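# Pour hazelnuts from bowl into a cup held aloft

## Task

Lift the empty cup off the table and keep it in the air while every hazelnut goes from the small bowl into it. From the moment the first nut lands in the cup until the last one does, nothing but the robot may support the cup. Neither the cup nor the bowl may be released, or fall, without something a few millimetres below it. At the end both must stand directly on the table by themselves, the cup right side up and the bowl either way up. Then open the hands and move them away.

## Robot and tools

Robot: two arms, left_arm and right_arm, facing each other across a table. Each carries an identical five-finger right hand, so the hands are not mirrored; every finger number means the same thing on both.

Frame: one shared scene frame in metres. The origin sits on the table surface halfway between the two arm bases, z = 0 is the table top, +z is up, and left_arm's base is on the +y side. The words left and right are only arm names, not image sides.

Hand point: a spot fixed to each palm, 0.05 m in front of it, where index pad and thumb tip meet in a pinch. Its own axes: +z along the straightened fingers (which extend 0.06 to 0.07 m past it), +y out of the palm, +x across the palm toward the little finger. A wrist bracket on the little-finger side protrudes and can collide. A whole-hand wrap with the thumb turned in front of the palm fits objects 0.035 to 0.08 m wide; turn the thumb before reaching the object.

The row (used by both motion tools): exactly 28 numbers, each in [-1, 1], always covering both arms. Order: left_arm dx, dy, dz, rx, ry, rz, then left_gripper little, ring, middle, index, thumb_bend, thumb_turn, force_limit, speed; then the same 14 for right_arm and right_gripper. dx..rz are an offset, not a pose: they shift the hand point relative to its pose as printed in the latest result showing it (or, before any such result, and for the second and later calls in one reply, from where it actually is when the action begins). They are expressed in the hand point's own axes. Scale: 1.0 = 0.6 m of travel or 180 degrees; rx, ry, rz form a single rotation vector. Each row is counted from that same base pose, not from the row before it. All-zero offsets are not a pause; they pull the hand back to the base pose. Finger numbers are absolute targets: +1 straight/open, -1 fully curled; thumb_bend +1 straight, -1 bent; thumb_turn +1 beside the palm, -1 across in front of it. A pinch is roughly index -0.22, thumb_bend -0.75, thumb_turn -0.57. force_limit maps -1..+1 to about 0..10 N at the fingertip (0..15 N for the two thumb motors) and only stops closing motors. speed maps -1..+1 to near zero..full (full travel in 0.6 s); close at -0.9 or slower for a soft grip. There is no 'no change' value: to keep a hand as is, resend its previous eight numbers (or, if none were sent yet, its hand_measured six plus hand_force_limit and hand_speed).

execute_actions: argument actions is a list holding at most one item. Empty list: just report state with pictures. {"rows": [...], "steps": n}: 1 to 15 rows of 28, n from 3 to 15 control steps of 1/30 s; the final row repeats if rows run out. {"steps": n} alone waits up to 300 steps counted from the previous result, your reply time included. Optional pictures: true adds camera images. Each command is clipped per step to within 100 mm and 16 degrees of the measured pose, so big offsets need several calls; the last 3 steps run after the result returns.

move: target is one 28-number row as above. Each hand travels in a straight line to its target; both finish together, lasting 0.5 to 10 s. speed is the peak path speed in m/s, 0.002 to 0.5 (default 0.25), turning capped at twice that in rad/s. stop_force (9 to 40 N, shared by both arms) halts an arm's path when its wrist sensor feels that much extra push opposing the motion; the arm backs off two steps and holds. Use it slowly for touching down; don't rely on it while rotating, and leave it out when lifting off something you press on. The result adds a move: line with the outcome (done, off_target, moving, held, contact, fault) and any limits (paced = pose clipped, held = some steps blocked).

wait: seconds 0 to 10, sends nothing new. zoom_image: camera (cam_low, cam_left_wrist, cam_right_wrist) and region [x0, y0, x1, y1] in pixels of that camera's latest image, at most 504 by 504. show_instructions: no arguments, shows the reference pages. finished_scene: scene number; ends and grades the current scene, irreversibly.

Results: a state line per arm with hand point position (m), orientation quaternion wxyz and velocities in the scene frame; printed positions can be off at long reach. Wrist force and torque per arm in the end-effector axes (noisy, offset up to ~4 N, saturating near 50 N). Hand lines hand_measured, hand_stopped_by (moving, target, force, stalled, fault), hand_load_n (positive = finger pushed open; near 0 means grip lost), hand_force_limit, hand_speed. 'Hand target' shows where each arm is being driven. 'pose unreachable' and HELD mean part of a command was blocked. Cameras: cam_low 896x504, wrist cameras 616x616.

Cautions: the simulation keeps running while you reply. Arms are stiff, so aiming even slightly past a firm contact can trigger a fault stop (10 s freeze), as can joint torque beyond its limit (wrist joints 24.9 N m, others 133) or 150 N on any part. Never let the arms strike or press on each other. Don't knock anything off the table, drop the cup or bowl, or set the cup on anything mid-pour. Long heavy holds heat motors; at 85 °C the arm brakes. Occasionally loose objects get a small push.

Each tool is called after "Emit:" in YAML: its name, and indented under it one key for each argument.

Reference images:

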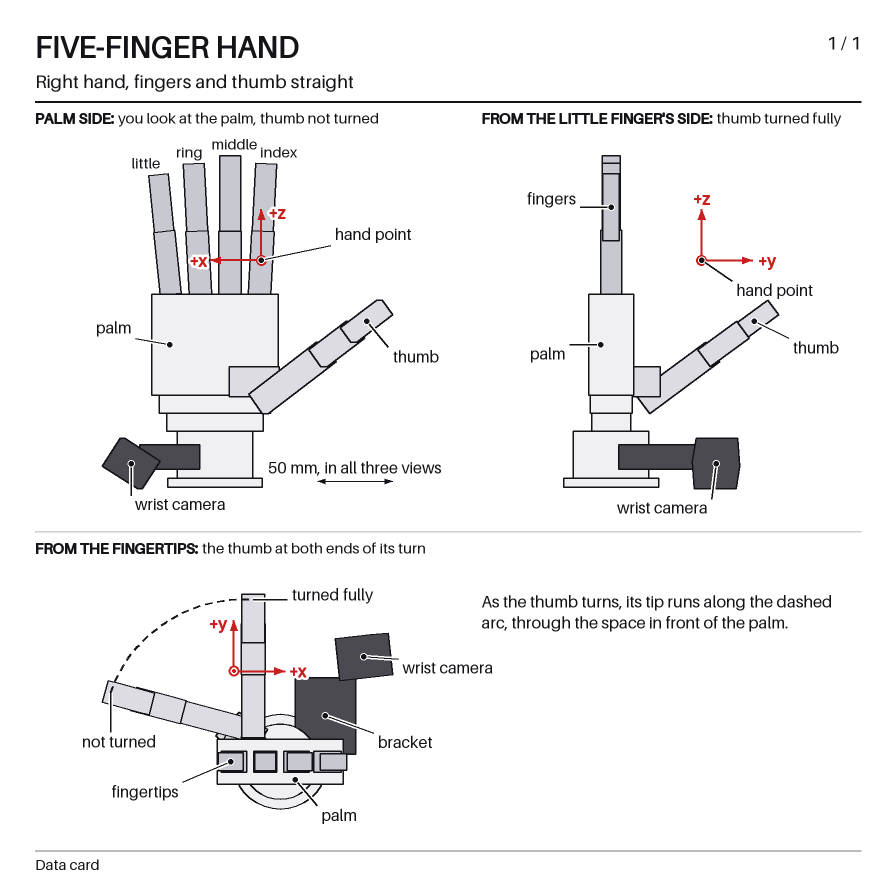

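## Session

Emit:
execute_actions:
  actions: []

Scene clock: 0.00 s of 6600.00 s.
left_arm: end_effector_position=(+0.3354, +0.4909, +0.4728) hand_measured=(+1.000, +1.000, +1.000, +1.000, +1.000, +1.000) hand_load_n=(+0.0, +0.0, +0.0, +0.0, +0.0, +0.0) hand_stopped_by=(target, target, target, target, target, target) hand_force_limit=0.00 hand_speed=-0.80 end_effector_quat_wxyz=(-0.012, +0.294, +0.956, +0.021) end_effector_velocity=(+0.000, +0.000, +0.000) end_effector_angular_velocity=(-0.000, -0.000, +0.001) | right_arm: end_effector_position=(+0.0675, -0.2562, +0.4932) hand_measured=(+1.000, +1.000, +1.000, +1.000, +1.000, +1.000) hand_load_n=(+0.0, +0.0, +0.0, +0.0, +0.0, +0.0) hand_stopped_by=(target, target, target, target, target, target) hand_force_limit=0.00 hand_speed=-0.80 end_effector_quat_wxyz=(+0.018, -0.384, +0.923, -0.007) end_effector_velocity=(-0.001, -0.000, +0.001) end_effector_angular_velocity=(+0.001, -0.001, -0.001)
Joint positions: left_arm=[ 0.573 -1.722  1.371  1.965  1.549 -1.87 ] | right_arm=[-1.178 -1.752  1.312  1.975  1.587 -1.902]
Joint velocities: left_arm=[ 0.    -0.    -0.    -0.     0.    -0.001] | right_arm=[-0.001 -0.002 -0.     0.001  0.     0.001]
Wrist force (N, on the end effector, along its own x y z axes, offset not removed): no reading
Wrist torque (N m, same axes, about the end effector's origin, offset not removed): no reading
Hand target (left_arm): +0.335, +0.491, +0.473; -0.012, +0.294, +0.956, +0.021
Hand target (right_arm): +0.068, -0.256, +0.493; +0.018, -0.384, +0.923, -0.007

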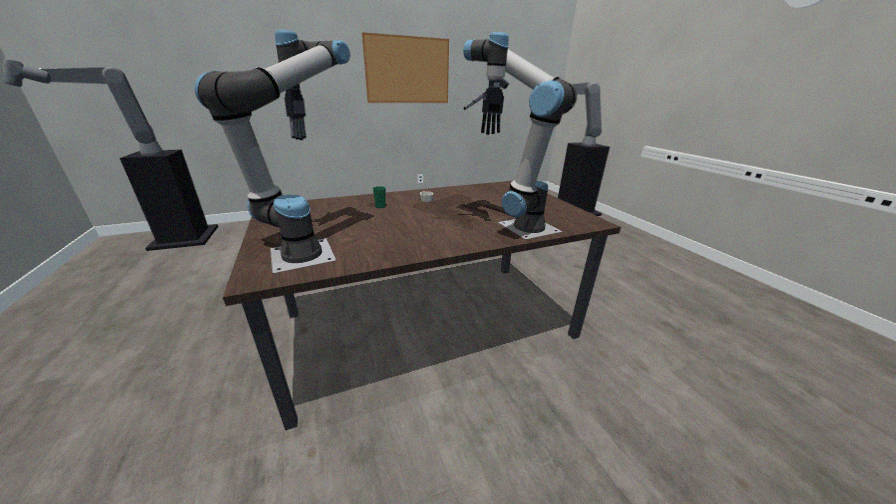

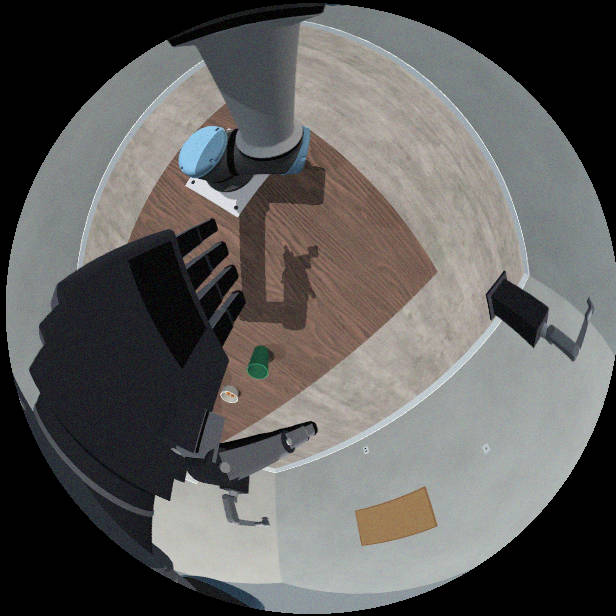

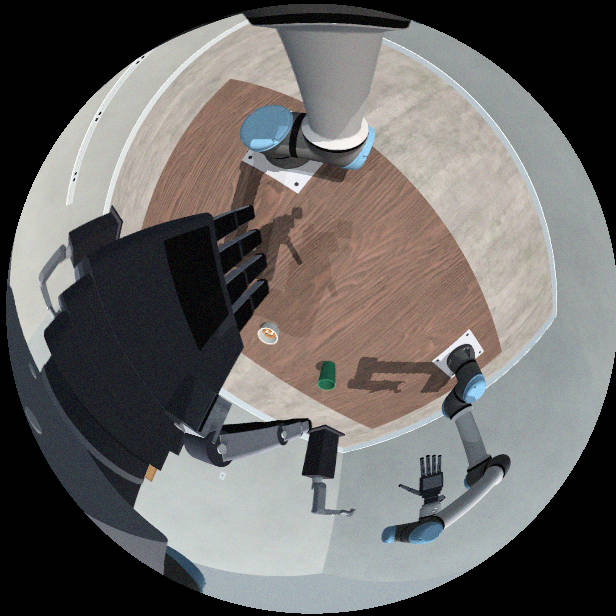

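Emit:
zoom_image:
  camera: "cam_low"
  region: [340, 160, 480, 230]

Emit:
zoom_image:
  camera: "cam_right_wrist"
  region: [230, 290, 370, 410]

Emit:
zoom_image:
  camera: "cam_left_wrist"
  region: [200, 320, 300, 420]

Region (340, 160, 480, 230) of cam_low's 896x504 image, scaled by 3.600, with more detail than that image has.

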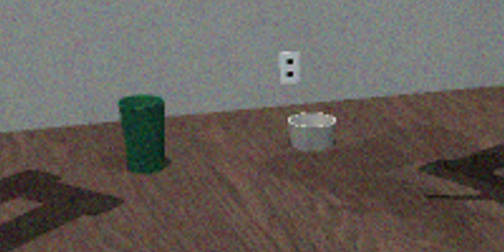

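Region (230, 290, 370, 410) of cam_right_wrist's 616x616 image, scaled by 3.600, with more detail than that image has; it fills the top 432 rows of this view, and the rest is white.

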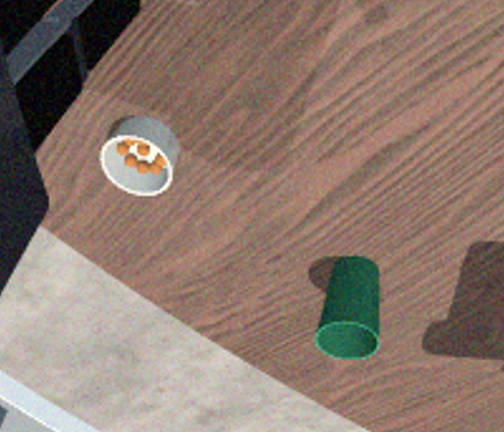

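Region (200, 320, 300, 420) of cam_left_wrist's 616x616 image, scaled by 5.040, with more detail than that image has.

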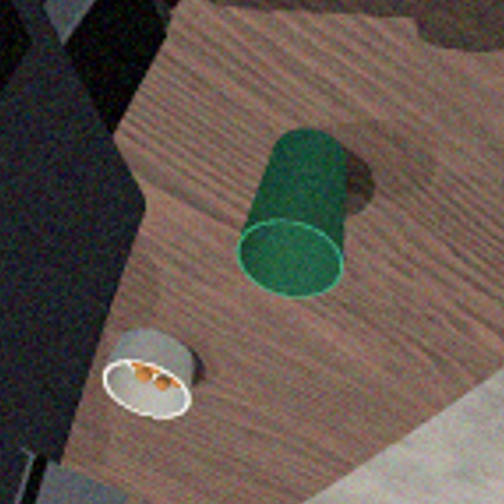

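Emit:
move:
  target: [-0.346,-0.163,0.221,0,0,-0.857, 1,1,1,1,1,-1,0,0, -0.367,-0.237,0.289,0,0,0.917, 1,1,1,1,1,-1,0,0]
  speed: 0.45

Scene clock: 9.03 s of 6600.00 s.
left_arm: end_effector_position=(+0.4510, +0.2998, +0.3303) hand_measured=(+1.000, +1.000, +1.000, +1.000, +1.000, -1.000) hand_load_n=(+0.0, +0.0, +0.0, +0.0, +0.0, +0.0) hand_stopped_by=(target, target, target, target, target, target) hand_force_limit=0.00 hand_speed=0.00 end_effector_quat_wxyz=(-0.018, +0.866, -0.500, -0.016) end_effector_velocity=(+0.000, +0.000, -0.001) end_effector_angular_velocity=(+0.001, -0.001, +0.010) | right_arm: end_effector_position=(+0.3300, -0.2000, +0.3301) hand_measured=(+1.000, +1.000, +1.000, +1.000, +1.000, -1.000) hand_load_n=(+0.0, +0.0, +0.0, +0.0, +0.0, +0.0) hand_stopped_by=(target, target, target, target, target, target) hand_force_limit=0.00 hand_speed=0.00 end_effector_quat_wxyz=(+0.009, +0.865, +0.501, +0.017) end_effector_velocity=(+0.001, -0.000, +0.000) end_effector_angular_velocity=(-0.003, +0.000, -0.010)
Joint positions: left_arm=[ 0.759 -1.022  0.893  1.739  1.542 -4.375] | right_arm=[-1.027 -1.147  1.065  1.62   1.592  1.129]
Joint velocities: left_arm=[ 0.001 -0.     0.002 -0.001 -0.001 -0.009] | right_arm=[ 0.     0.004 -0.006  0.004  0.002  0.01 ]
Wrist force (N, on the end effector, along its own x y z axes, offset not removed): left_arm=[4.0 2.4 -1.6] | right_arm=[-1.5 -1.3 0.8]
Wrist torque (N m, same axes, about the end effector's origin, offset not removed): left_arm=[0.58 -0.65 0.24] | right_arm=[-0.17 0.15 -0.27]
Hand target (left_arm): +0.451, +0.300, +0.330; -0.018, +0.866, -0.499, -0.016
Hand target (right_arm): +0.330, -0.200, +0.330; +0.009, +0.866, +0.500, +0.017
Off the commanded pose (left_arm): 0.001 m, 0 deg.
Off the commanded pose (right_arm): 0.000 m, 0 deg.
Kept back: nothing.
After step 90, 2.20 s passed at rest.
move: done

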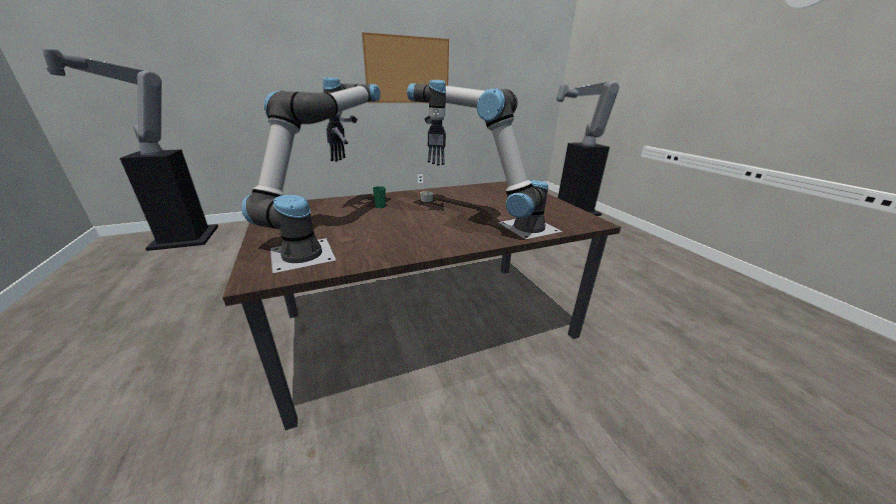

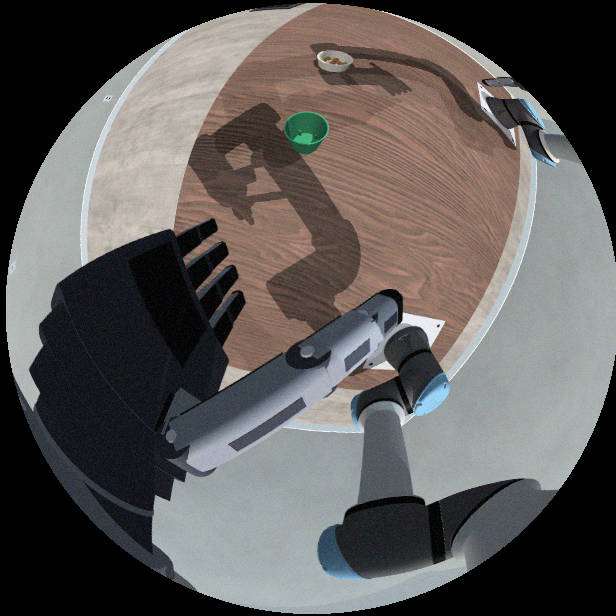

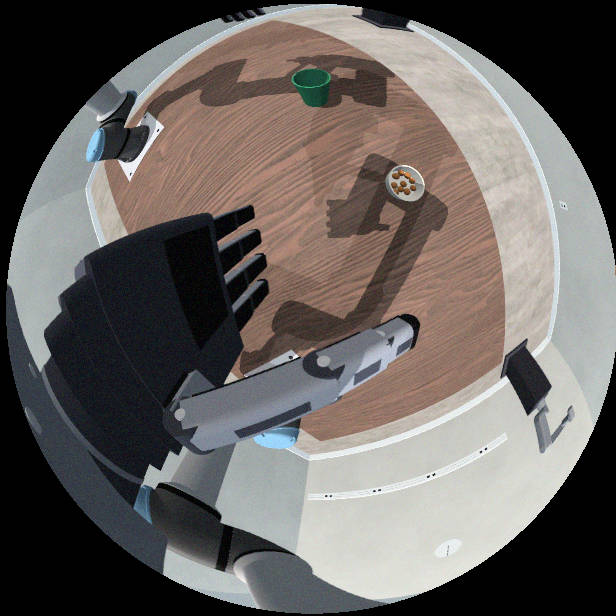

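Emit:
zoom_image:
  camera: "cam_right_wrist"
  region: [280, 50, 448, 218]

Emit:
zoom_image:
  camera: "cam_left_wrist"
  region: [240, 30, 408, 198]

Emit:
zoom_image:
  camera: "cam_right_wrist"
  region: [180, 180, 432, 432]

Emit:
zoom_image:
  camera: "cam_left_wrist"
  region: [160, 200, 412, 452]

Region (280, 50, 448, 218) of cam_right_wrist's 616x616 image, scaled by 3.000, with more detail than that image has.

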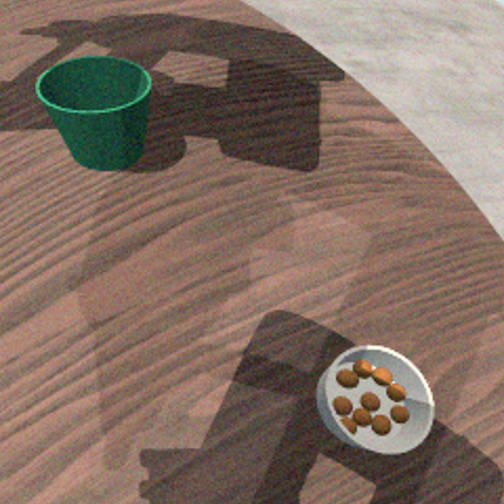

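Region (240, 30, 408, 198) of cam_left_wrist's 616x616 image, scaled by 3.000, with more detail than that image has.

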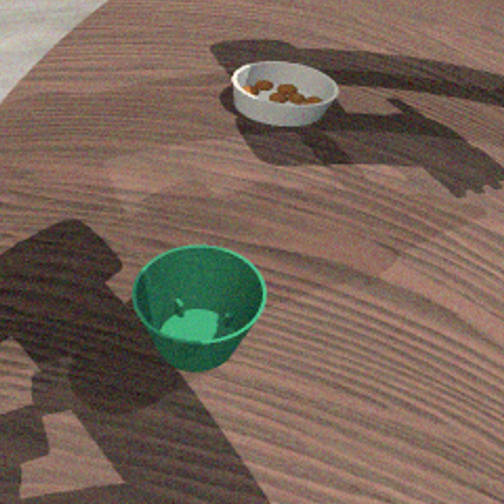

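Region (180, 180, 432, 432) of cam_right_wrist's 616x616 image, scaled by 2.000, with more detail than that image has.

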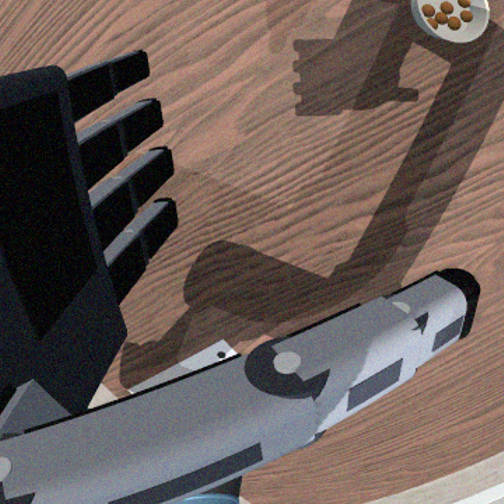

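Region (160, 200, 412, 452) of cam_left_wrist's 616x616 image, scaled by 2.000, with more detail than that image has.

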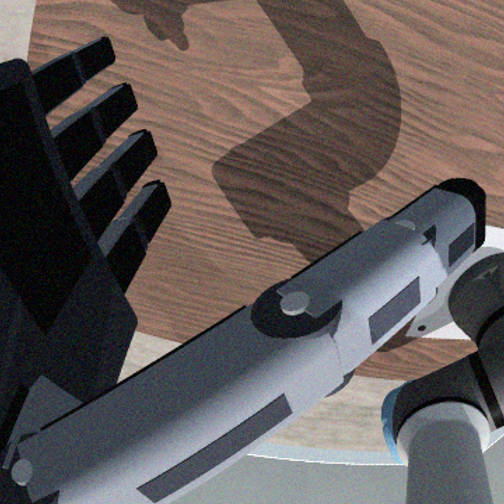

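Emit:
move:
  target: [0.133,0.065,0.410,-0.004,0.5146,-0.004, 1,1,1,1,1,-1,0,0, -0.023,0.202,0.423,-0.0585,0.489,0.0735, 1,1,1,1,1,-1,0,0]
  speed: 0.35

Scene clock: 14.63 s of 6600.00 s.
left_arm: end_effector_position=(+0.4550, +0.2229, +0.0798) hand_measured=(+1.000, +1.000, +1.000, +1.000, +1.000, -1.000) hand_load_n=(+0.0, +0.0, +0.0, +0.0, +0.0, +0.0) hand_stopped_by=(target, target, target, target, target, target) hand_force_limit=0.00 hand_speed=0.00 end_effector_quat_wxyz=(+0.354, +0.613, -0.354, +0.612) end_effector_velocity=(-0.000, -0.000, -0.001) end_effector_angular_velocity=(-0.003, -0.002, +0.000) | right_arm: end_effector_position=(+0.4381, -0.2718, +0.0800) hand_measured=(+1.000, +1.000, +1.000, +1.000, +1.000, -1.000) hand_load_n=(+0.0, +0.0, +0.0, +0.0, +0.0, +0.0) hand_stopped_by=(target, target, target, target, target, target) hand_force_limit=0.00 hand_speed=0.00 end_effector_quat_wxyz=(-0.270, +0.654, +0.270, +0.653) end_effector_velocity=(+0.001, -0.000, -0.000) end_effector_angular_velocity=(+0.009, -0.010, -0.003)
Joint positions: left_arm=[ 0.908 -1.232  2.35  -1.117  2.059 -4.712] | right_arm=[-1.72  -1.353  2.561 -1.207  0.702  1.571]
Joint velocities: left_arm=[-0.001  0.004  0.003 -0.01  -0.001 -0.002] | right_arm=[ 0.001  0.012  0.007 -0.039  0.004  0.015]
Wrist force (N, on the end effector, along its own x y z axes, offset not removed): left_arm=[-0.8 0.2 -0.7] | right_arm=[1.6 2.0 1.0]
Wrist torque (N m, same axes, about the end effector's origin, offset not removed): left_arm=[0.12 -0.01 -0.36] | right_arm=[0.29 -0.31 0.06]
Hand target (left_arm): +0.455, +0.223, +0.080; +0.354, +0.613, -0.354, +0.612
Hand target (right_arm): +0.438, -0.272, +0.080; -0.270, +0.654, +0.270, +0.654
Off the commanded pose (left_arm): 0.001 m, 0 deg.
Off the commanded pose (right_arm): 0.000 m, 0 deg.
Kept back: nothing.
move: done

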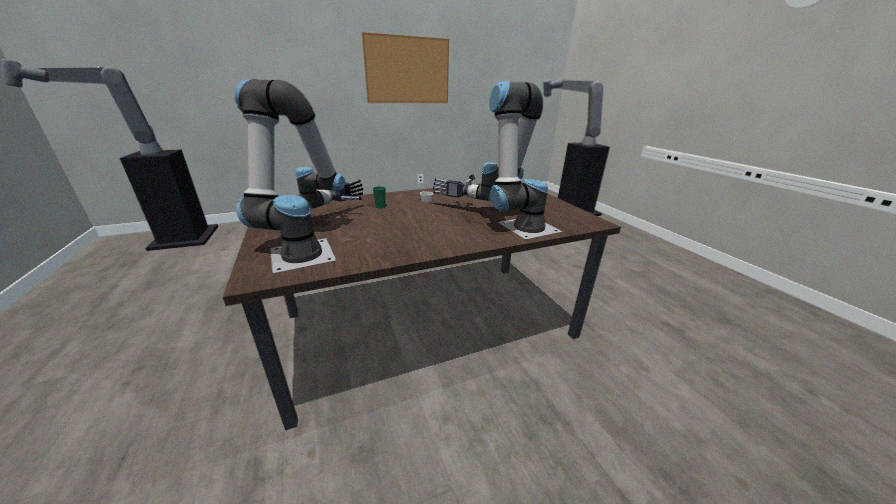

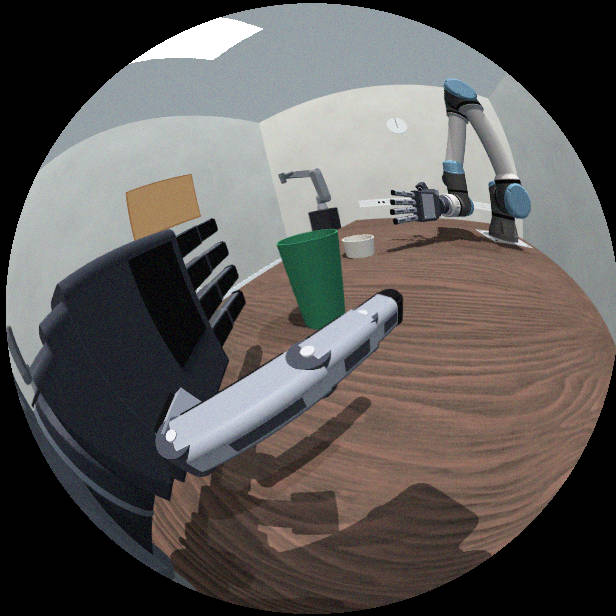

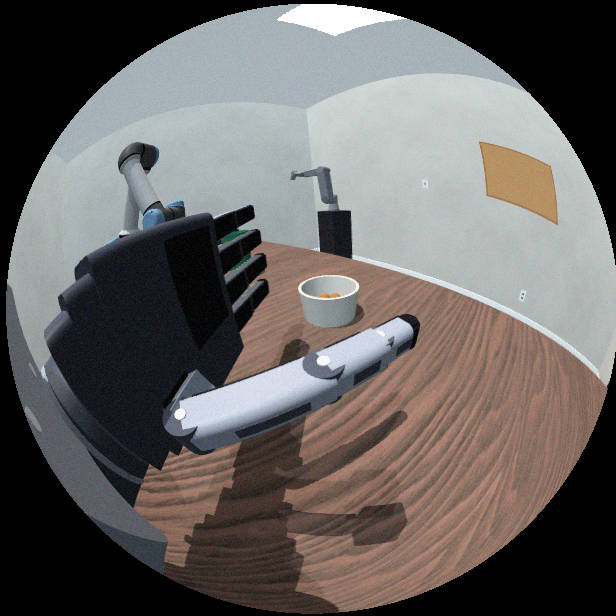

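Emit:
move:
  target: [-0.072,0.033,0.083,0,0,0, 1,1,1,1,1,-1,0,0, -0.078,-0.008,0.083,0,0,0, 1,1,1,1,1,-1,0,0]
  speed: 0.1

Scene clock: 16.37 s of 6600.00 s.
left_arm: end_effector_position=(+0.4627, +0.1700, +0.0367) hand_measured=(+1.000, +1.000, +1.000, +1.000, +1.000, -1.000) hand_load_n=(+0.0, +0.0, +0.0, +0.0, +0.0, +0.0) hand_stopped_by=(target, target, target, target, target, target) hand_force_limit=0.00 hand_speed=0.00 end_effector_quat_wxyz=(+0.354, +0.613, -0.354, +0.612) end_effector_velocity=(+0.000, -0.002, -0.001) end_effector_angular_velocity=(-0.000, -0.000, -0.001) | right_arm: end_effector_position=(+0.4697, -0.2333, +0.0333) hand_measured=(+1.000, +1.000, +1.000, +1.000, +1.000, -1.000) hand_load_n=(+0.0, +0.0, +0.0, +0.0, +0.0, +0.0) hand_stopped_by=(target, target, target, target, target, target) hand_force_limit=0.00 hand_speed=0.00 end_effector_quat_wxyz=(-0.270, +0.654, +0.270, +0.653) end_effector_velocity=(+0.002, +0.001, -0.001) end_effector_angular_velocity=(+0.001, -0.001, -0.002)
Joint positions: left_arm=[ 0.789 -1.077  2.303 -1.225  1.939 -4.712] | right_arm=[-1.569 -1.116  2.44  -1.323  0.853  1.571]
Joint velocities: left_arm=[-0.004  0.005 -0.003 -0.002 -0.003 -0.   ] | right_arm=[ 0.004  0.006 -0.004 -0.004  0.006  0.001]
Wrist force (N, on the end effector, along its own x y z axes, offset not removed): left_arm=[2.3 0.9 -0.4] | right_arm=[-2.0 -1.7 -0.5]
Wrist torque (N m, same axes, about the end effector's origin, offset not removed): left_arm=[0.25 -0.51 0.02] | right_arm=[-0.05 0.09 -0.29]
Hand target (left_arm): +0.463, +0.170, +0.037; +0.354, +0.613, -0.354, +0.612
Hand target (right_arm): +0.470, -0.233, +0.033; -0.270, +0.654, +0.270, +0.653
Off the commanded pose (left_arm): 0.000 m, 0 deg.
Off the commanded pose (right_arm): 0.000 m, 0 deg.
Kept back: nothing.
move: done

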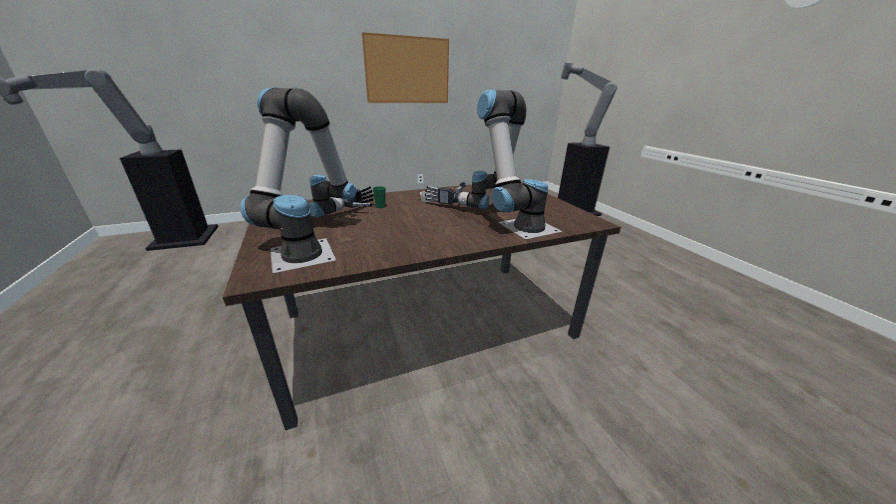

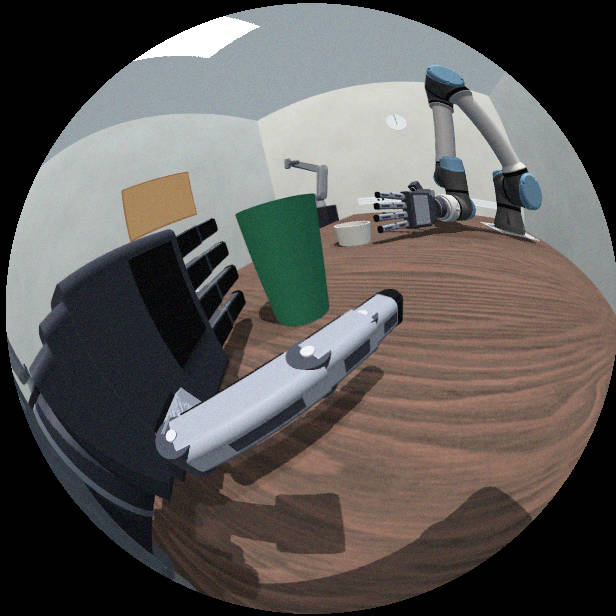

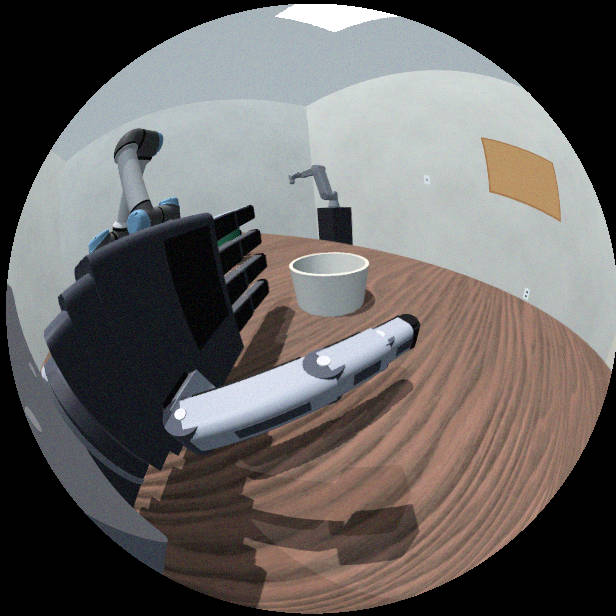

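Emit:
move:
  target: [0,0.018,0.095,0,0,0, 1,1,1,1,1,-1,0,0, -0.010,0.018,0.095,0,0,0, 1,1,1,1,1,-1,0,0]
  speed: 0.06

Scene clock: 17.97 s of 6600.00 s.
left_arm: end_effector_position=(+0.4818, +0.1155, +0.0367) hand_measured=(+1.000, +1.000, +1.000, +1.000, +1.000, -1.000) hand_load_n=(+0.0, +0.0, +0.0, +0.0, +0.0, +0.0) hand_stopped_by=(target, target, target, target, target, target) hand_force_limit=0.00 hand_speed=0.00 end_effector_quat_wxyz=(+0.354, +0.613, -0.354, +0.612) end_effector_velocity=(+0.000, -0.002, -0.000) end_effector_angular_velocity=(+0.001, -0.000, -0.001) | right_arm: end_effector_position=(+0.5175, -0.2007, +0.0272) hand_measured=(+1.000, +1.000, +1.000, +1.000, +1.000, -1.000) hand_load_n=(+0.0, +0.0, +0.0, +0.0, +0.0, +0.0) hand_stopped_by=(target, target, target, target, target, target) hand_force_limit=0.00 hand_speed=0.00 end_effector_quat_wxyz=(-0.270, +0.654, +0.270, +0.653) end_effector_velocity=(+0.002, +0.001, +0.000) end_effector_angular_velocity=(-0.000, -0.000, -0.001)
Joint positions: left_arm=[ 0.708 -1.033  2.195 -1.161  1.859 -4.712] | right_arm=[-1.482 -1.037  2.273 -1.235  0.94   1.572]
Joint velocities: left_arm=[-0.004  0.003 -0.004  0.002 -0.002  0.001] | right_arm=[ 0.003  0.002 -0.006  0.004  0.004 -0.   ]
Wrist force (N, on the end effector, along its own x y z axes, offset not removed): left_arm=[2.0 0.0 -4.3] | right_arm=[-0.8 1.4 1.4]
Wrist torque (N m, same axes, about the end effector's origin, offset not removed): left_arm=[0.37 -0.30 0.09] | right_arm=[0.22 -0.03 -0.03]
Hand target (left_arm): +0.482, +0.115, +0.037; +0.354, +0.613, -0.354, +0.612
Hand target (right_arm): +0.518, -0.201, +0.027; -0.270, +0.654, +0.270, +0.653
Off the commanded pose (left_arm): 0.000 m, 0 deg.
Off the commanded pose (right_arm): 0.000 m, 0 deg.
Kept back: nothing.
move: done

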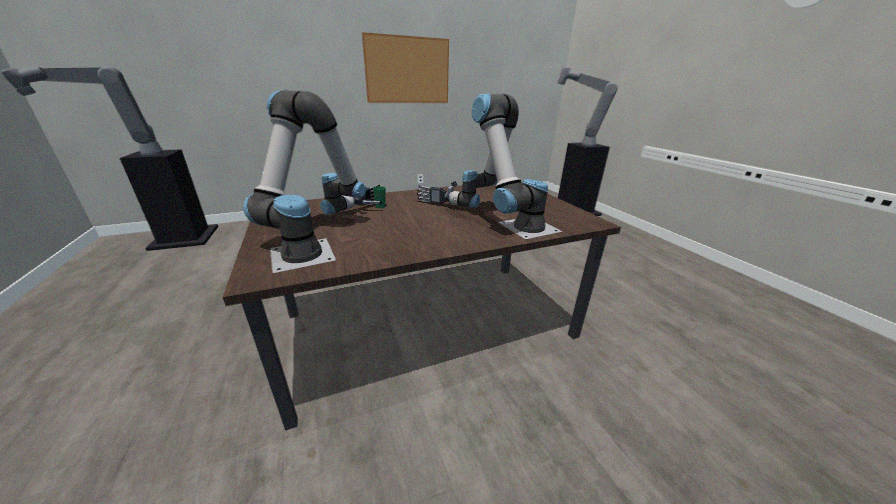

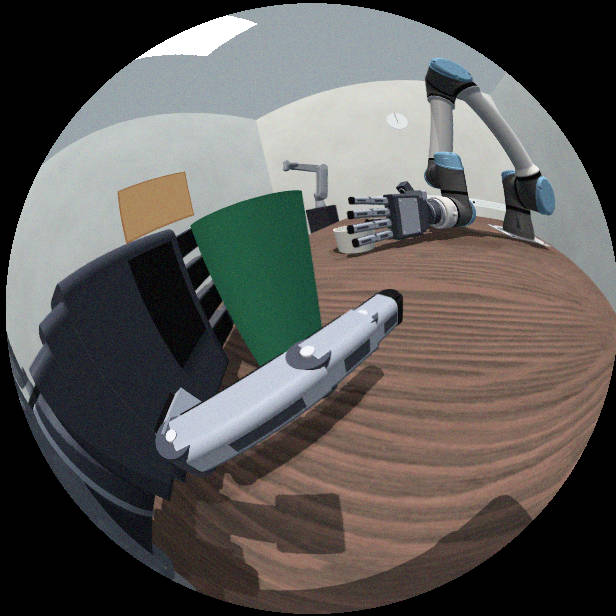

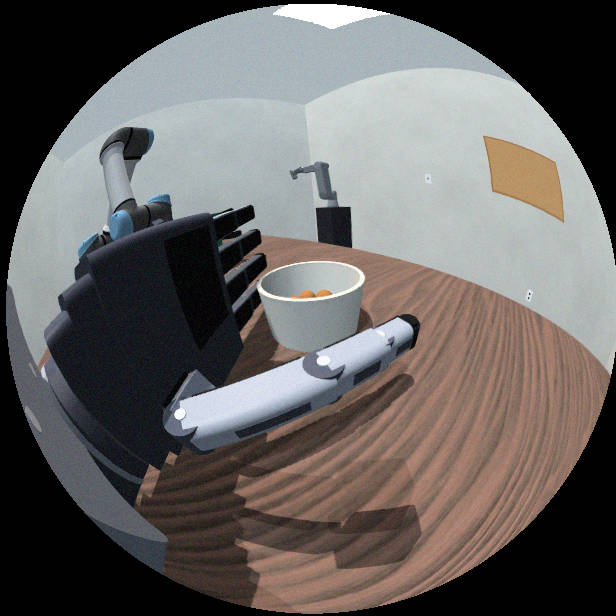

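Emit:
move:
  target: [0,-0.006,0.04,0,0,0, 1,1,1,1,1,-1,0,0, -0.003,0,0.05,0,0,0, 1,1,1,1,1,-1,0,0]
  speed: 0.04

Scene clock: 19.30 s of 6600.00 s.
left_arm: end_effector_position=(+0.4968, +0.0966, +0.0367) hand_measured=(+1.000, +1.000, +1.000, +1.000, +1.000, -1.000) hand_load_n=(+0.0, +0.0, +0.0, +0.0, +0.0, +0.0) hand_stopped_by=(target, target, target, target, target, target) hand_force_limit=0.00 hand_speed=0.00 end_effector_quat_wxyz=(+0.354, +0.613, -0.354, +0.612) end_effector_velocity=(+0.001, -0.001, -0.000) end_effector_angular_velocity=(+0.001, +0.001, +0.000) | right_arm: end_effector_position=(+0.5385, -0.1797, +0.0254) hand_measured=(+1.000, +1.000, +1.000, +1.000, +1.000, -1.000) hand_load_n=(+0.0, +0.0, +0.0, +0.0, +0.0, +0.0) hand_stopped_by=(target, target, target, target, target, target) hand_force_limit=0.00 hand_speed=0.00 end_effector_quat_wxyz=(-0.271, +0.654, +0.270, +0.653) end_effector_velocity=(+0.001, +0.002, -0.000) end_effector_angular_velocity=(+0.001, +0.001, +0.002)
Joint positions: left_arm=[ 0.7   -1.006  2.132 -1.125  1.85  -4.712] | right_arm=[-1.435 -1.     2.188 -1.188  0.987  1.572]
Joint velocities: left_arm=[-0.     0.002 -0.005  0.004 -0.     0.   ] | right_arm=[ 0.004  0.002 -0.006  0.004  0.003  0.001]
Wrist force (N, on the end effector, along its own x y z axes, offset not removed): left_arm=[3.7 5.3 1.0] | right_arm=[0.0 -0.7 -0.5]
Wrist torque (N m, same axes, about the end effector's origin, offset not removed): left_arm=[0.69 -0.75 0.17] | right_arm=[-0.04 -0.09 -0.10]
Hand target (left_arm): +0.497, +0.096, +0.037; +0.354, +0.613, -0.354, +0.612
Hand target (right_arm): +0.539, -0.180, +0.025; -0.270, +0.654, +0.270, +0.653
Off the commanded pose (left_arm): 0.000 m, 0 deg.
Off the commanded pose (right_arm): 0.000 m, 0 deg.
Kept back: nothing.
move: done

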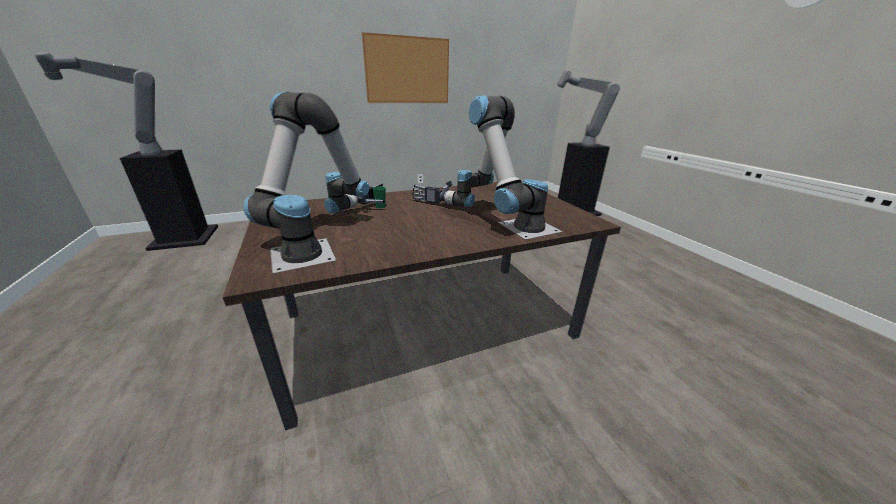

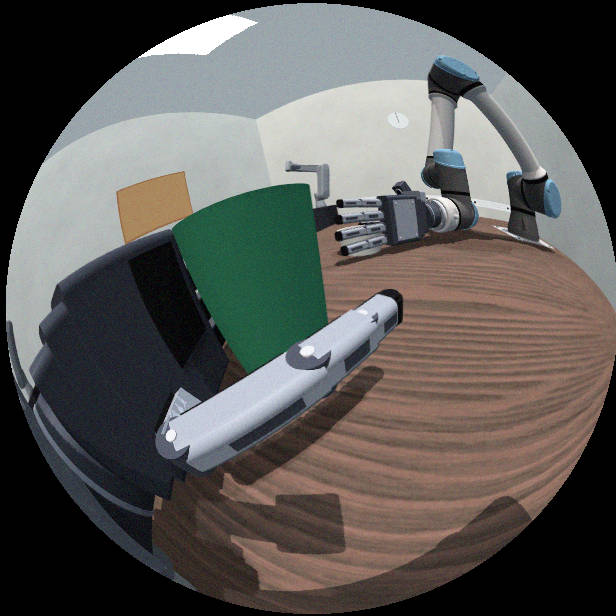

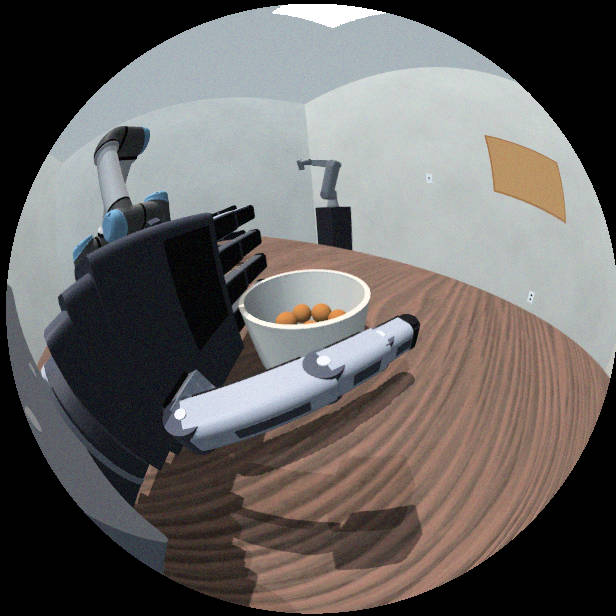

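Emit:
move:
  target: [0,0,0.02,0,0,0, 1,1,1,1,1,-1,0,0, 0,0,0.025,0,0,0, 1,1,1,1,1,-1,0,0]
  speed: 0.03

Emit:
zoom_image:
  camera: "cam_left_wrist"
  region: [300, 150, 500, 300]

Scene clock: 22.47 s of 6600.00 s.
left_arm: end_effector_position=(+0.5027, +0.0864, +0.0367) hand_measured=(+1.000, +1.000, +1.000, +1.000, +1.000, -1.000) hand_load_n=(+0.0, +0.0, +0.0, +0.0, +0.0, +0.0) hand_stopped_by=(target, target, target, target, target, target) hand_force_limit=0.00 hand_speed=0.00 end_effector_quat_wxyz=(+0.354, +0.613, -0.354, +0.612) end_effector_velocity=(+0.001, -0.002, +0.000) end_effector_angular_velocity=(-0.000, -0.001, +0.000) | right_arm: end_effector_position=(+0.5490, -0.1692, +0.0254) hand_measured=(+1.000, +1.000, +1.000, +1.000, +1.000, -1.000) hand_load_n=(+0.0, +0.0, +0.0, +0.0, +0.0, +0.0) hand_stopped_by=(target, target, target, target, target, target) hand_force_limit=0.00 hand_speed=0.00 end_effector_quat_wxyz=(-0.271, +0.654, +0.270, +0.653) end_effector_velocity=(+0.001, +0.001, +0.000) end_effector_angular_velocity=(-0.001, -0.001, -0.000)
Joint positions: left_arm=[ 0.692 -0.994  2.103 -1.108  1.842 -4.712] | right_arm=[-1.414 -0.983  2.146 -1.162  1.008  1.572]
Joint velocities: left_arm=[-0.001  0.002 -0.005  0.002 -0.001  0.   ] | right_arm=[ 0.003  0.002 -0.006  0.004  0.003 -0.001]
Wrist force (N, on the end effector, along its own x y z axes, offset not removed): left_arm=[0.3 0.3 -0.9] | right_arm=[0.2 -0.9 0.4]
Wrist torque (N m, same axes, about the end effector's origin, offset not removed): left_arm=[0.19 0.06 -0.14] | right_arm=[-0.16 -0.11 0.06]
Hand target (left_arm): +0.503, +0.086, +0.037; +0.354, +0.613, -0.354, +0.612
Hand target (right_arm): +0.549, -0.169, +0.025; -0.271, +0.654, +0.270, +0.653
Off the commanded pose (left_arm): 0.000 m, 0 deg.
Off the commanded pose (right_arm): 0.000 m, 0 deg.
Kept back: nothing.
move: done

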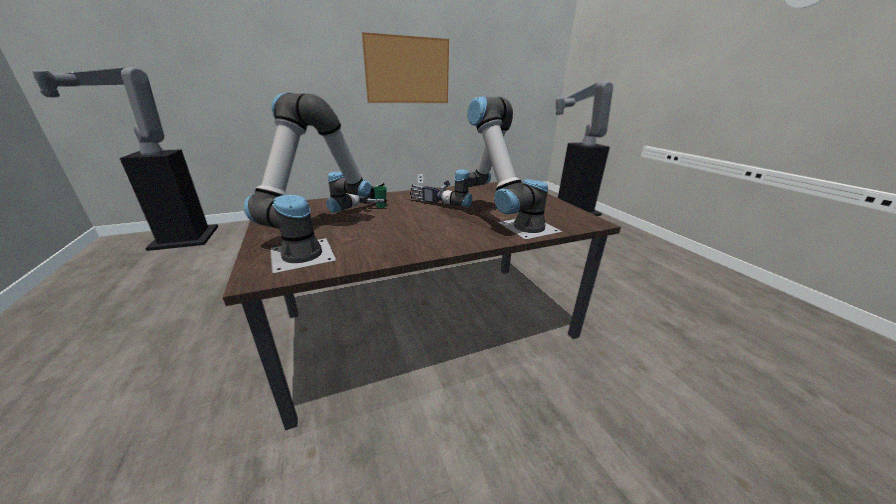

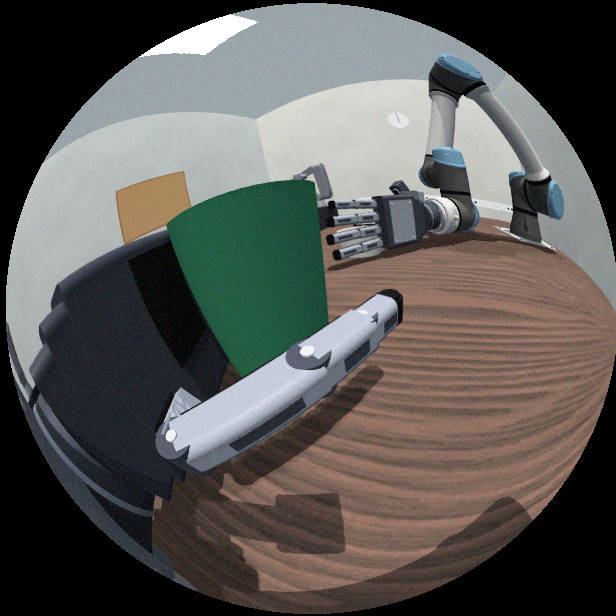

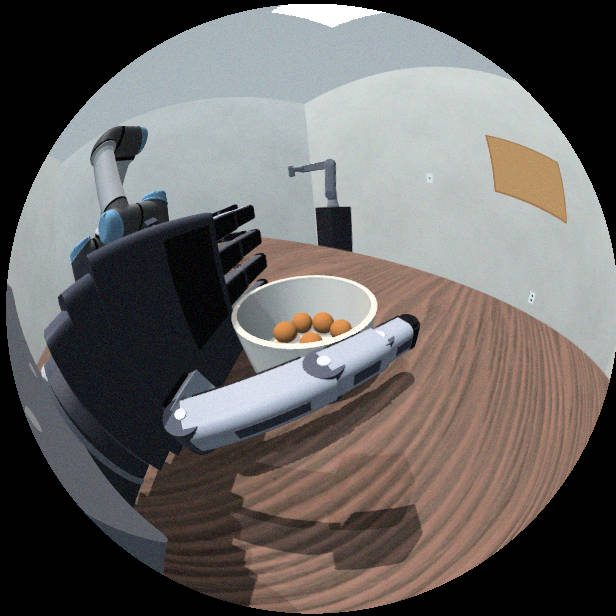

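Region (300, 150, 500, 300) of cam_left_wrist's 616x616 image, scaled by 2.520, with more detail than that image has; it fills the top 378 rows of this view, and the rest is white.

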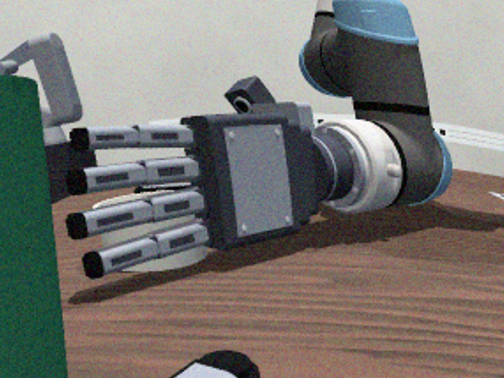

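Emit:
move:
  target: [0,0,0,0,0,0, -1,-1,-1,-1,-0.6,-1,0.2,-0.6, -0.011,0,0,0,0,0, 1,1,1,1,1,-1,0,0]
  speed: 0.006
  stop_force: 10

Scene clock: 24.63 s of 6600.00 s.
left_arm: end_effector_position=(+0.5027, +0.0864, +0.0368) hand_measured=(-0.106, -0.062, -0.062, -0.040, +0.388, -1.000) hand_load_n=(+6.5, +0.0, +4.5, +4.0, +11.0, +6.5) hand_stopped_by=(force, force, force, force, force, target) hand_force_limit=0.20 hand_speed=-0.60 end_effector_quat_wxyz=(+0.354, +0.613, -0.354, +0.612) end_effector_velocity=(+0.000, +0.000, +0.000) end_effector_angular_velocity=(+0.000, -0.000, +0.001) | right_arm: end_effector_position=(+0.5490, -0.1692, +0.0188) hand_measured=(+1.000, +1.000, +1.000, +1.000, +1.000, -1.000) hand_load_n=(+0.0, +0.0, +0.0, +0.0, +0.0, +0.0) hand_stopped_by=(target, target, target, target, target, target) hand_force_limit=0.00 hand_speed=0.00 end_effector_quat_wxyz=(-0.271, +0.654, +0.270, +0.653) end_effector_velocity=(-0.001, +0.001, -0.000) end_effector_angular_velocity=(+0.001, +0.002, +0.002)
Joint positions: left_arm=[ 0.692 -0.994  2.103 -1.108  1.842 -4.712] | right_arm=[-1.414 -0.966  2.146 -1.179  1.008  1.572]
Joint velocities: left_arm=[ 0.    -0.001  0.     0.    -0.001  0.   ] | right_arm=[ 0.001 -0.     0.     0.001 -0.001  0.001]
Wrist force (N, on the end effector, along its own x y z axes, offset not removed): left_arm=[2.6 -0.1 -0.9] | right_arm=[1.2 -1.2 -0.9]
Wrist torque (N m, same axes, about the end effector's origin, offset not removed): left_arm=[0.13 -0.61 0.02] | right_arm=[0.01 -0.32 0.00]
Hand target (left_arm): +0.503, +0.086, +0.037; +0.354, +0.613, -0.354, +0.612
Hand target (right_arm): +0.549, -0.169, +0.019; -0.271, +0.654, +0.270, +0.653
Off the commanded pose (left_arm): 0.000 m, 0 deg.
Off the commanded pose (right_arm): 0.000 m, 0 deg.
Kept back: nothing.
move: done

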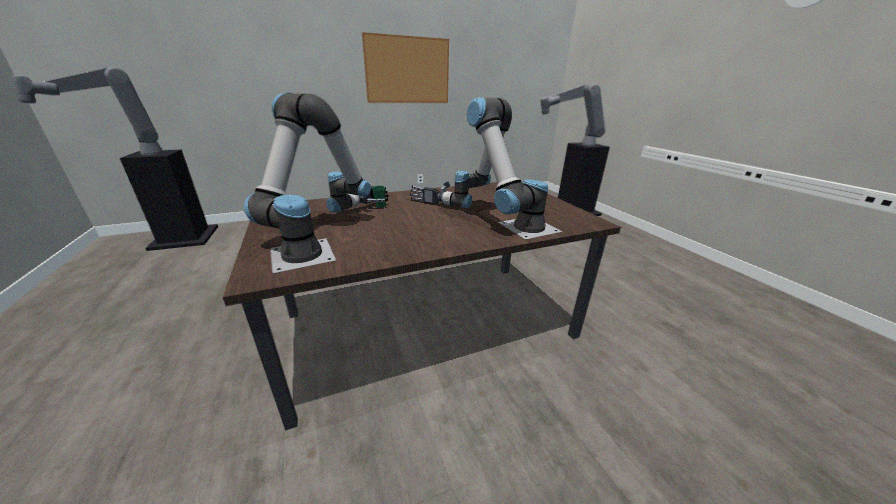

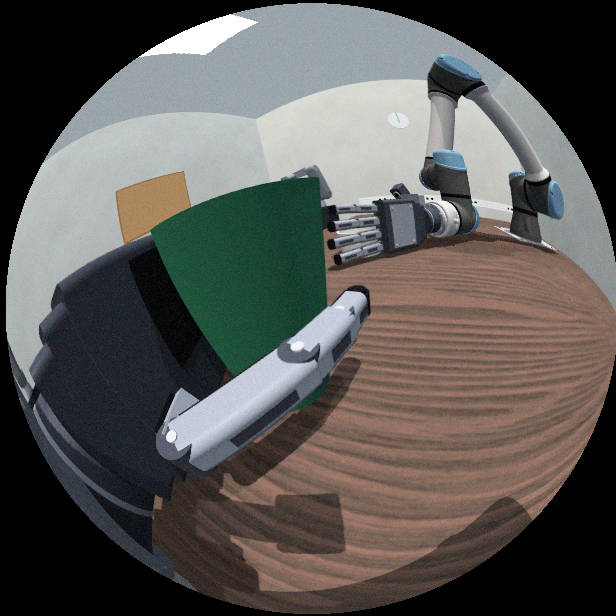

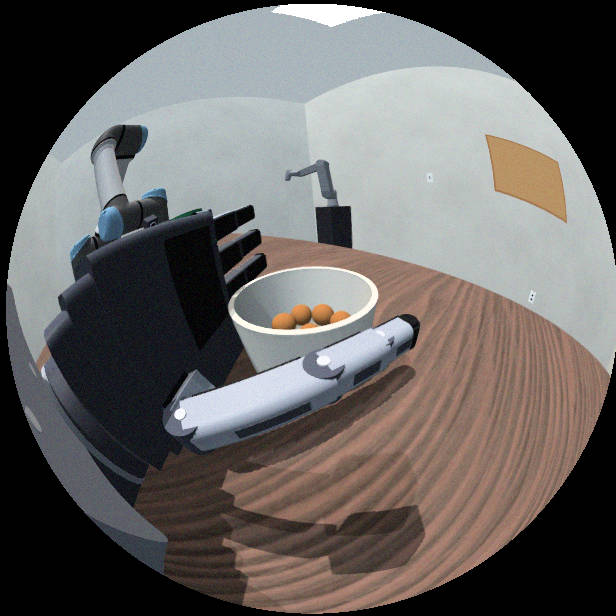

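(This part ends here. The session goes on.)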